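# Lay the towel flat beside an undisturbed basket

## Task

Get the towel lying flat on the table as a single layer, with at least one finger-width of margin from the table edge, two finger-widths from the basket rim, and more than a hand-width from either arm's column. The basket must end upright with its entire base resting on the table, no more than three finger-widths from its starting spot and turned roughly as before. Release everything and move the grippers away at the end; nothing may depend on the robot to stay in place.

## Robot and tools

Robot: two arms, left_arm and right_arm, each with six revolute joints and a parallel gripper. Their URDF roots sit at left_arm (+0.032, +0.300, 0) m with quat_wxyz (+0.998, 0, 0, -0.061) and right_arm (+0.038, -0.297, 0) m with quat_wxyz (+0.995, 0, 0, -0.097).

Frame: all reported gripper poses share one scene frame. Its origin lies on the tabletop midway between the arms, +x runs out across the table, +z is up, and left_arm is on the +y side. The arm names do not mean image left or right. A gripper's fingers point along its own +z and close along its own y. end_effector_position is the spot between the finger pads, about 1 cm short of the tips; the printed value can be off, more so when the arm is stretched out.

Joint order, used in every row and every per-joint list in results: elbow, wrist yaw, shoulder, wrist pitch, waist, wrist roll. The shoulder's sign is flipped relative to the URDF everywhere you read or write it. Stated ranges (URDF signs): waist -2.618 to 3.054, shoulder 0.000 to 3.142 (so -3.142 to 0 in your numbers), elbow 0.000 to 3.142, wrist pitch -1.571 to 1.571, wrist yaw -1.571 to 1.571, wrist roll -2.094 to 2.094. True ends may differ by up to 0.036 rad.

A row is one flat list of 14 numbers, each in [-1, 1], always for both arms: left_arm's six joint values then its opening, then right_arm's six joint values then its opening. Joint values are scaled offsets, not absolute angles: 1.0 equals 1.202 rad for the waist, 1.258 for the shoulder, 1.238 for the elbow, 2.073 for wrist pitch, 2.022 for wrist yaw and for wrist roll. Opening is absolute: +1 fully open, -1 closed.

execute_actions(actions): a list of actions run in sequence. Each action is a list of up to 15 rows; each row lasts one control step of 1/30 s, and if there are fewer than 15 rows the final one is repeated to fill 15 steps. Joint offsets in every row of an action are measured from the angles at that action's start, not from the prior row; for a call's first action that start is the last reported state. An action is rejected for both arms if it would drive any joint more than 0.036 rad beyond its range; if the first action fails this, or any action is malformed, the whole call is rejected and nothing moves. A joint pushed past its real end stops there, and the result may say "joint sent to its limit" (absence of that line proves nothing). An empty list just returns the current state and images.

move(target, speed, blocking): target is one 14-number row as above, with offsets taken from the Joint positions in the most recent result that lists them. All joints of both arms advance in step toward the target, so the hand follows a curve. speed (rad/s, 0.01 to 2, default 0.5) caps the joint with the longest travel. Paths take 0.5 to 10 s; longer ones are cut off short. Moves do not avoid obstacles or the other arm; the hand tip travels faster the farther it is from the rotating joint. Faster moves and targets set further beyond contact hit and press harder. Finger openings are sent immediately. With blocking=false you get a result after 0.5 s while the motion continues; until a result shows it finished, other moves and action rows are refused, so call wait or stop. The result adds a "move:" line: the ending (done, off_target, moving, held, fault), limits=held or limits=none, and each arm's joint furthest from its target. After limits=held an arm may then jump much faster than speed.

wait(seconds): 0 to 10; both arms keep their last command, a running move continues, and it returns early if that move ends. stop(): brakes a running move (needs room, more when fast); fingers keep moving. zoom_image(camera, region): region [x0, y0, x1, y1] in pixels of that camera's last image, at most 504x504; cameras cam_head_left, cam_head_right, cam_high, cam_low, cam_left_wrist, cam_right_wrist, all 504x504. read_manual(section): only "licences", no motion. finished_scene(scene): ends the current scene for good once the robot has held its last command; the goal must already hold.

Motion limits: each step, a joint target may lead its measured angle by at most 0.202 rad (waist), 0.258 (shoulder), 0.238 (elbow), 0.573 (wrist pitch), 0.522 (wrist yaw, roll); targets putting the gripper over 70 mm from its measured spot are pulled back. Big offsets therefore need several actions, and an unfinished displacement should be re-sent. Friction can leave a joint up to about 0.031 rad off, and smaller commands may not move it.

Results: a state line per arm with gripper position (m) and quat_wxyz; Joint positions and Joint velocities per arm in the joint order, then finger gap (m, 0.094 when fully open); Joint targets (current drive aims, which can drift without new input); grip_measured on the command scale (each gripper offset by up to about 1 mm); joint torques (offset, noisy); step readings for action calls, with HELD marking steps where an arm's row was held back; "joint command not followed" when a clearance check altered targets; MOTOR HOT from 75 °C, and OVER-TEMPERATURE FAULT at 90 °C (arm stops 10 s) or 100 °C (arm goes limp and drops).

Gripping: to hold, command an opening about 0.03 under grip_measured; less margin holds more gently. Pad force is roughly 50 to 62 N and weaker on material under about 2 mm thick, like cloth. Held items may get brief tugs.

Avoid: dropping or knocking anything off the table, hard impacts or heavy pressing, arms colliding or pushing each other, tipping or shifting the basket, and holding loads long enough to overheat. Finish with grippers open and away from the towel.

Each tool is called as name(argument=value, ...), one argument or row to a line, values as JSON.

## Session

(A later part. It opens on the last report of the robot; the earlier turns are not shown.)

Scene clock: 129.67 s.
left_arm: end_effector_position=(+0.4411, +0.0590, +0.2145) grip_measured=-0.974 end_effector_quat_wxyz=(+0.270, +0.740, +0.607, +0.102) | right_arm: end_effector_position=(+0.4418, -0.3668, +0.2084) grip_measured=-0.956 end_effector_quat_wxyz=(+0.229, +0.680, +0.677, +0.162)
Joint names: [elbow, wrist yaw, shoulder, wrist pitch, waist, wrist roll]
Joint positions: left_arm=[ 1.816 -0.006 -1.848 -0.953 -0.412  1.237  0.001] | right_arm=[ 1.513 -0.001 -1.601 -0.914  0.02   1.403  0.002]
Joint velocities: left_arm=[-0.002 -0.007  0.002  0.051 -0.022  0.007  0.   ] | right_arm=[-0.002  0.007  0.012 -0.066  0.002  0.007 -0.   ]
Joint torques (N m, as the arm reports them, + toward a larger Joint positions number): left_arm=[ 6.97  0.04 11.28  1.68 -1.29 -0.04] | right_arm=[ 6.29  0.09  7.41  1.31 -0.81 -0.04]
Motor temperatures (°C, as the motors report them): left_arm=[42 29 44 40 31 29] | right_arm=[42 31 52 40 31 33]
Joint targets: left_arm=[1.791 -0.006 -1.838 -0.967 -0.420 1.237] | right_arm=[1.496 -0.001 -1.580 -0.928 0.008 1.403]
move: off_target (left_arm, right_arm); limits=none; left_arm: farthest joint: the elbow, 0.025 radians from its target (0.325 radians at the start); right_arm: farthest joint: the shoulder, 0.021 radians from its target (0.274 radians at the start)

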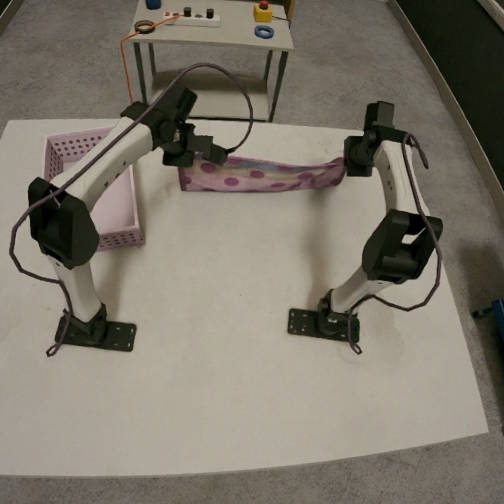

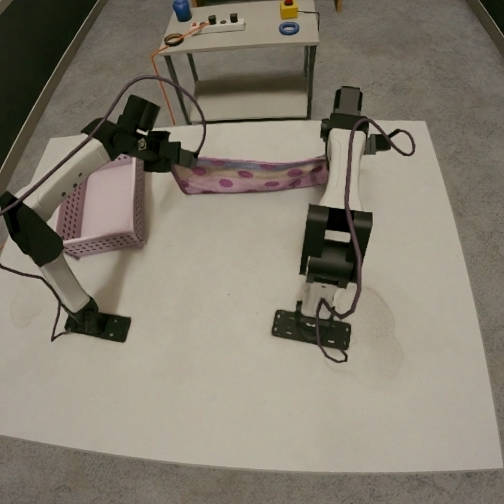

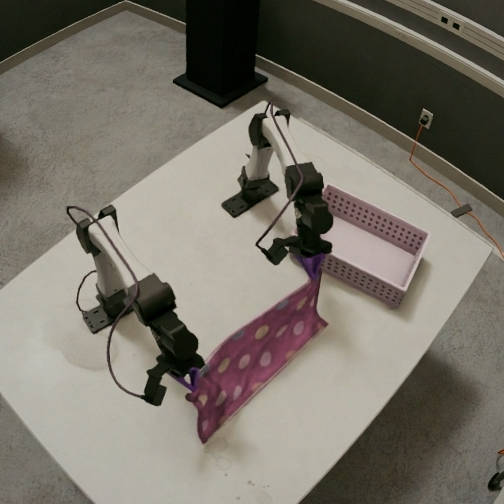

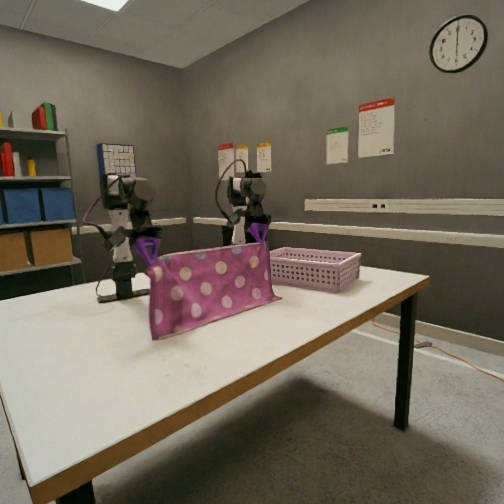

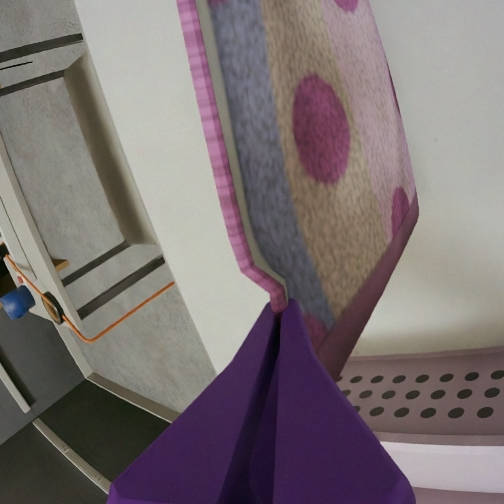

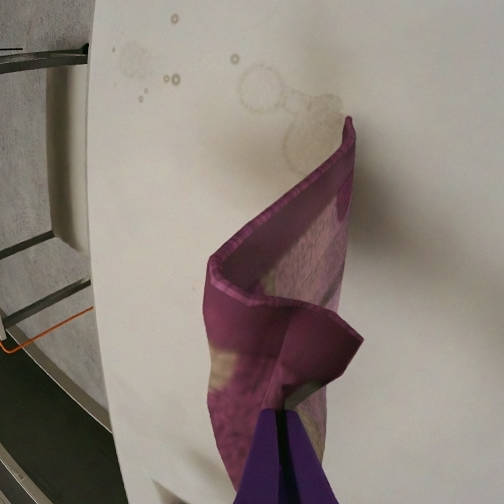

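move(
  target=[-0.47,0,-0.01,-0.01,-0.237,-0.03,-1, -0.547,0,0.09,-0.005,-0.135,-0.07,-1],
  speed=0.3,
)

execute_actions(
  actions=[
    [[0,0,0,0,0,0,-0.3,0,0,0,0,0,0,-0.3]],
  ],
)

move(
  target=[0,0,0.6,0,0,0,-0.3, 0.1,0,0.5,0,-0.3,0,-0.3],
  speed=0.7,
)

Scene clock: 143.30 s.
left_arm: end_effector_position=(+0.2626, +0.0582, +0.0350) grip_measured=-0.974 end_effector_quat_wxyz=(+0.009, +0.840, +0.543, +0.005) | right_arm: end_effector_position=(+0.2596, -0.3701, +0.0284) grip_measured=-0.956 end_effector_quat_wxyz=(-0.003, +0.714, +0.700, -0.001)
Joint names: [elbow, wrist yaw, shoulder, wrist pitch, waist, wrist roll]
Joint positions: left_arm=[ 1.258 -0.006 -1.848 -0.96  -0.689  1.182  0.001] | right_arm=[ 0.851 -0.002 -1.511 -0.917 -0.129  1.268  0.002]
Joint velocities: left_arm=[-0.012  0.037  0.007 -0.022 -0.002 -0.022 -0.   ] | right_arm=[ 0.027 -0.022  0.022 -0.022 -0.002 -0.081 -0.001]
Joint torques (N m, as the arm reports them, + toward a larger Joint positions number): left_arm=[ 5.7   0.06  8.37  0.38 -1.37 -0.05] | right_arm=[ 4.95  0.11  5.67  0.19 -0.88 -0.06]
Motor temperatures (°C, as the motors report them): left_arm=[41 29 45 39 31 29] | right_arm=[41 31 50 39 31 33]
Joint targets: left_arm=[1.234 -0.006 -1.861 -0.974 -0.697 1.176] | right_arm=[0.835 -0.001 -1.488 -0.925 -0.142 1.261]
move: off_target (left_arm, right_arm); limits=none; left_arm: farthest joint: the elbow, 0.024 radians from its target (0.582 radians at the start); right_arm: farthest joint: the shoulder, 0.023 radians from its target (0.113 radians at the start)

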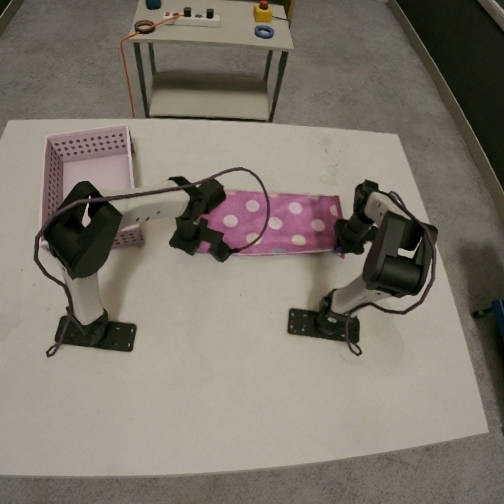

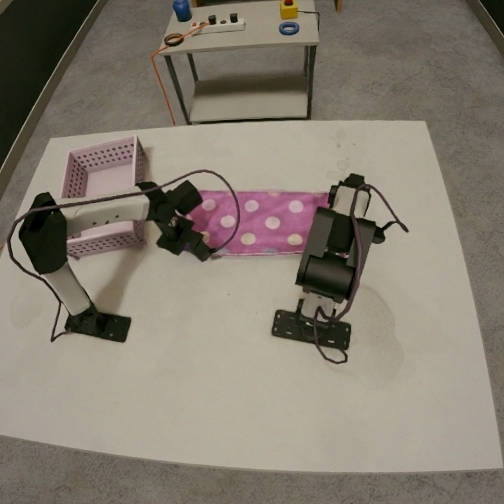

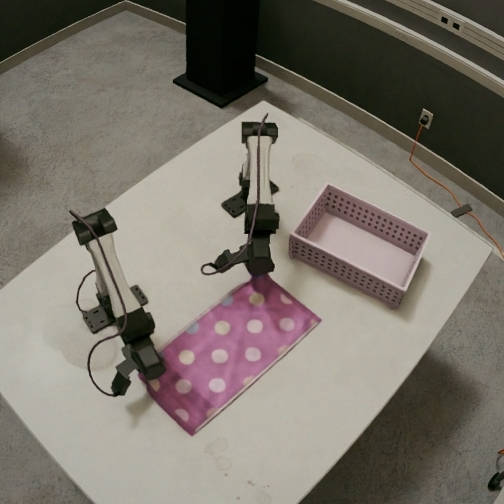

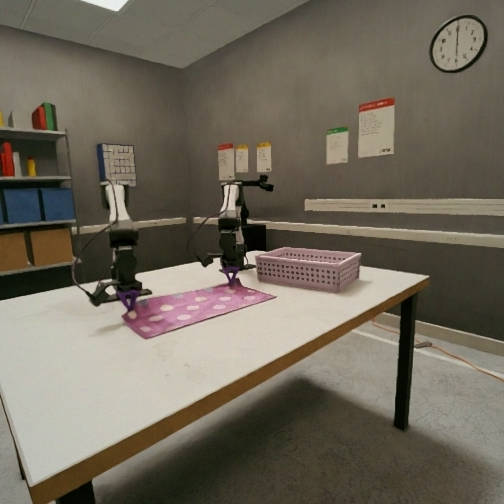

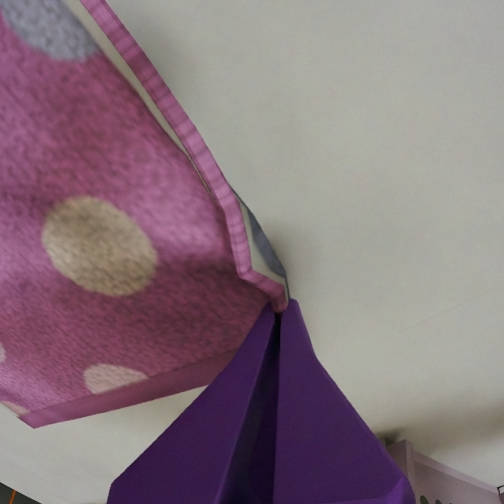

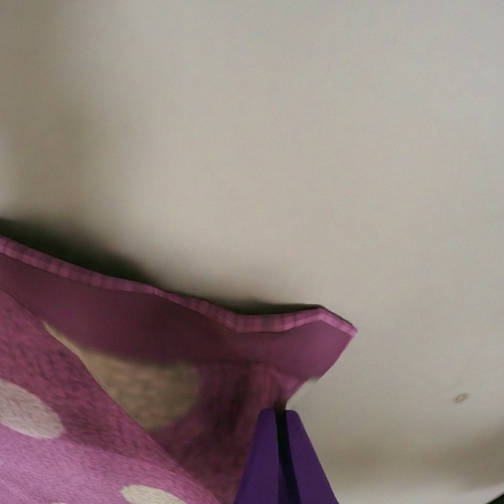

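Scene clock: 143.80 s.
left_arm: end_effector_position=(+0.2626, +0.0582, +0.0350) grip_measured=-0.302 end_effector_quat_wxyz=(+0.009, +0.840, +0.543, +0.005) | right_arm: end_effector_position=(+0.2596, -0.3701, +0.0284) grip_measured=-0.302 end_effector_quat_wxyz=(-0.003, +0.714, +0.700, -0.001)
Joint names: [elbow, wrist yaw, shoulder, wrist pitch, waist, wrist roll]
Joint positions: left_arm=[ 1.258 -0.006 -1.848 -0.96  -0.689  1.182  0.033] | right_arm=[ 0.851 -0.002 -1.511 -0.917 -0.129  1.268  0.033]
Joint velocities: left_arm=[ 0.007 -0.037  0.032  0.066 -0.012  0.007 -0.   ] | right_arm=[ 0.012 -0.095 -0.002  0.007 -0.002 -0.051 -0.001]
Joint torques (N m, as the arm reports them, + toward a larger Joint positions number): left_arm=[ 7.51  0.05  9.31  0.52 -0.69  0.02] | right_arm=[6.18 0.1  4.1  0.27 0.02 0.  ]
Motor temperatures (°C, as the motors report them): left_arm=[41 29 45 39 31 29] | right_arm=[41 31 50 39 31 33]
Joint targets: left_arm=[1.258 -0.006 -1.848 -0.960 -0.689 1.182] | right_arm=[0.851 -0.002 -1.511 -0.917 -0.129 1.268]
Step readings (joint positions):
0: left_arm=[1.258 -0.006 -1.848 -0.960 -0.689 1.182] | right_arm=[0.851 -0.002 -1.511 -0.917 -0.129 1.268]
1: left_arm=[1.258 -0.006 -1.848 -0.960 -0.689 1.182] | right_arm=[0.851 -0.002 -1.511 -0.917 -0.129 1.268]
2: left_arm=[1.258 -0.006 -1.848 -0.960 -0.689 1.182] | right_arm=[0.851 -0.002 -1.511 -0.917 -0.129 1.268]
4: left_arm=[1.258 -0.006 -1.848 -0.960 -0.689 1.182] | right_arm=[0.851 -0.002 -1.511 -0.917 -0.129 1.268]
8: left_arm=[1.258 -0.006 -1.848 -0.960 -0.689 1.182] | right_arm=[0.851 -0.002 -1.511 -0.917 -0.129 1.268]
15: Joint positions above

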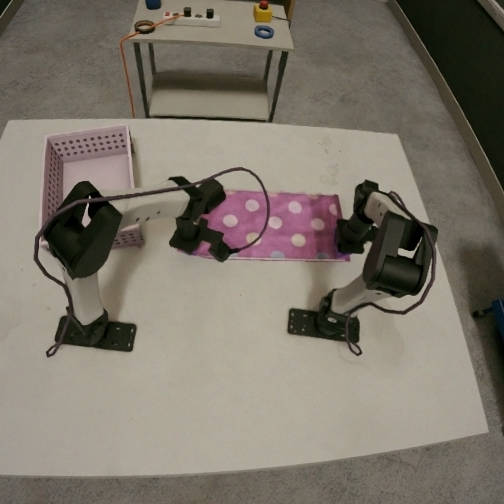

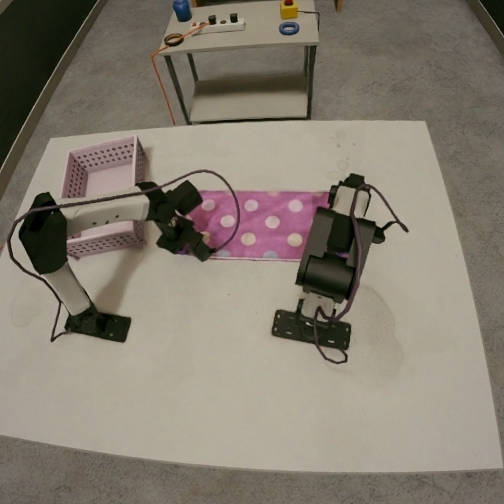

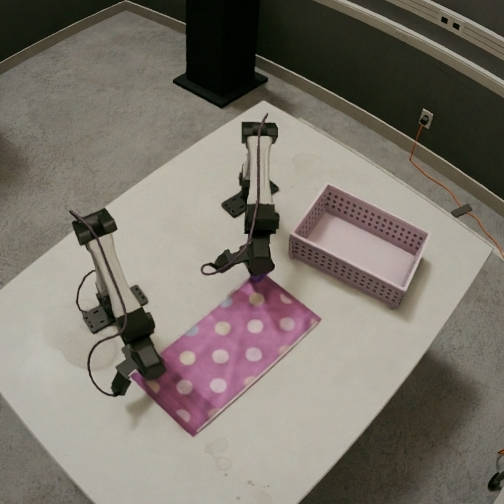

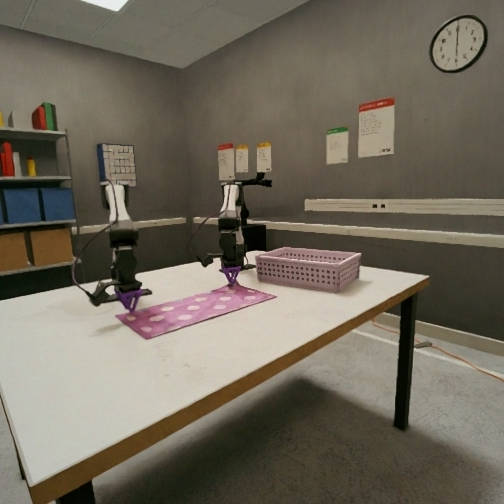

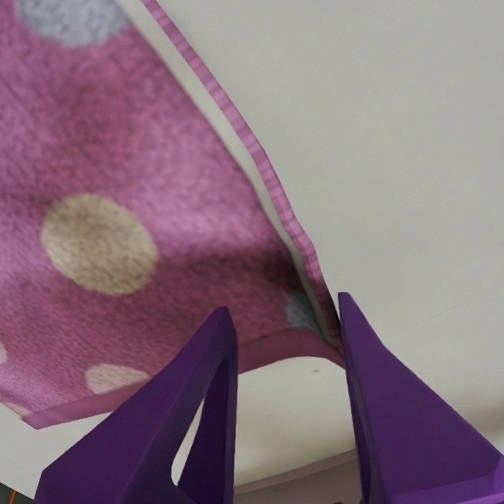

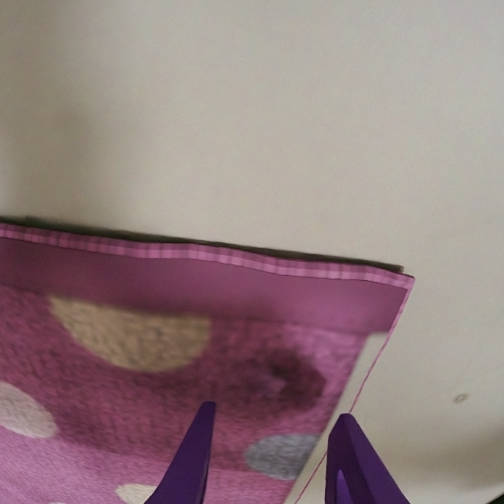

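Scene clock: 145.30 s.
left_arm: end_effector_position=(+0.2415, +0.0804, +0.2721) grip_measured=-0.301 end_effector_quat_wxyz=(+0.372, +0.776, +0.504, +0.073) | right_arm: end_effector_position=(+0.2400, -0.4563, +0.2105) grip_measured=-0.302 end_effector_quat_wxyz=(+0.337, +0.772, +0.529, +0.105)
Joint names: [elbow, wrist yaw, shoulder, wrist pitch, waist, wrist roll]
Joint positions: left_arm=[ 1.258 -0.006 -1.094 -0.956 -0.689  1.182  0.033] | right_arm=[ 0.96  -0.002 -0.894 -0.917 -0.478  1.268  0.033]
Joint velocities: left_arm=[-0.002 -0.037 -0.002 -0.037  0.002  0.081  0.001] | right_arm=[ 0.022 -0.037 -0.007  0.007 -0.012 -0.066 -0.001]
Joint torques (N m, as the arm reports them, + toward a larger Joint positions number): left_arm=[ 8.72  0.04  3.01  2.11 -0.7  -0.05] | right_arm=[ 8.72  0.08  1.31  1.73 -0.78 -0.04]
Motor temperatures (°C, as the motors report them): left_arm=[41 29 45 39 31 29] | right_arm=[41 31 49 39 31 33]
Joint targets: left_arm=[1.258 -0.006 -1.094 -0.960 -0.689 1.182] | right_arm=[0.975 -0.002 -0.882 -0.917 -0.489 1.268]
move: done; limits=none; left_arm: farthest joint: the wrist pitch, 0.004 radians from its target (0.000 radians at the start); right_arm: farthest joint: the elbow, 0.015 radians from its target (0.123 radians at the start)

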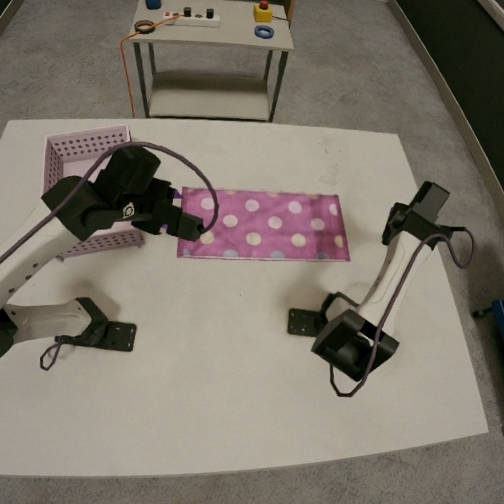

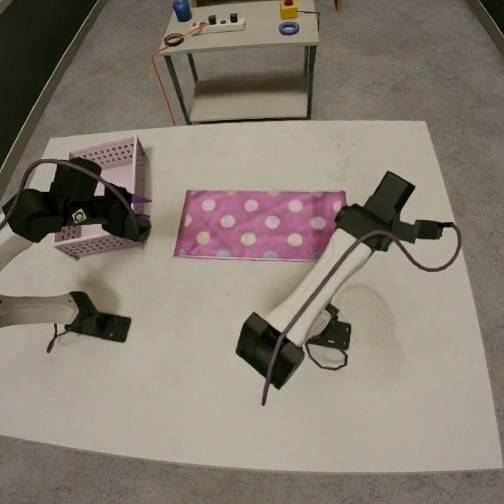

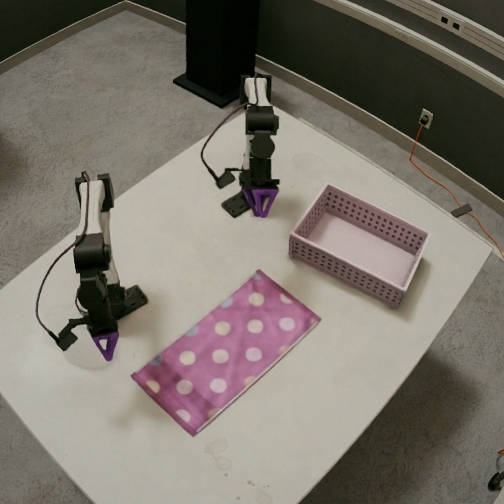

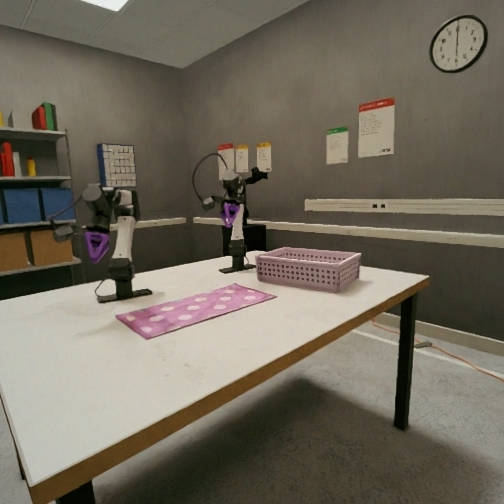

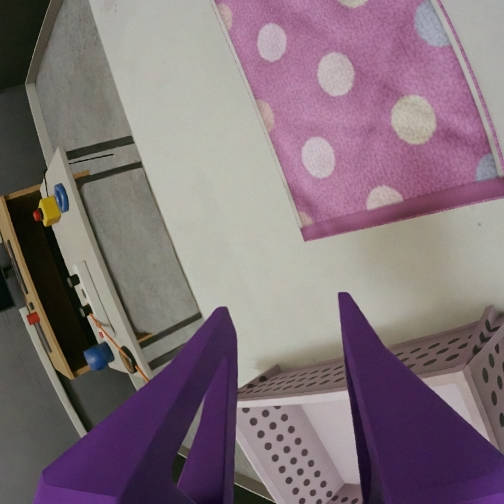

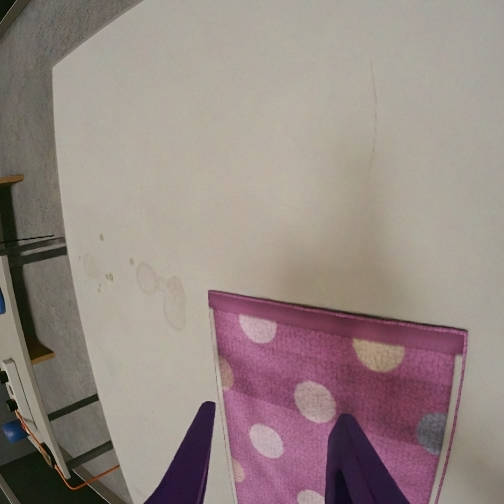

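finished_scene(
  scene=1,
)

The scene is finished: the task was done.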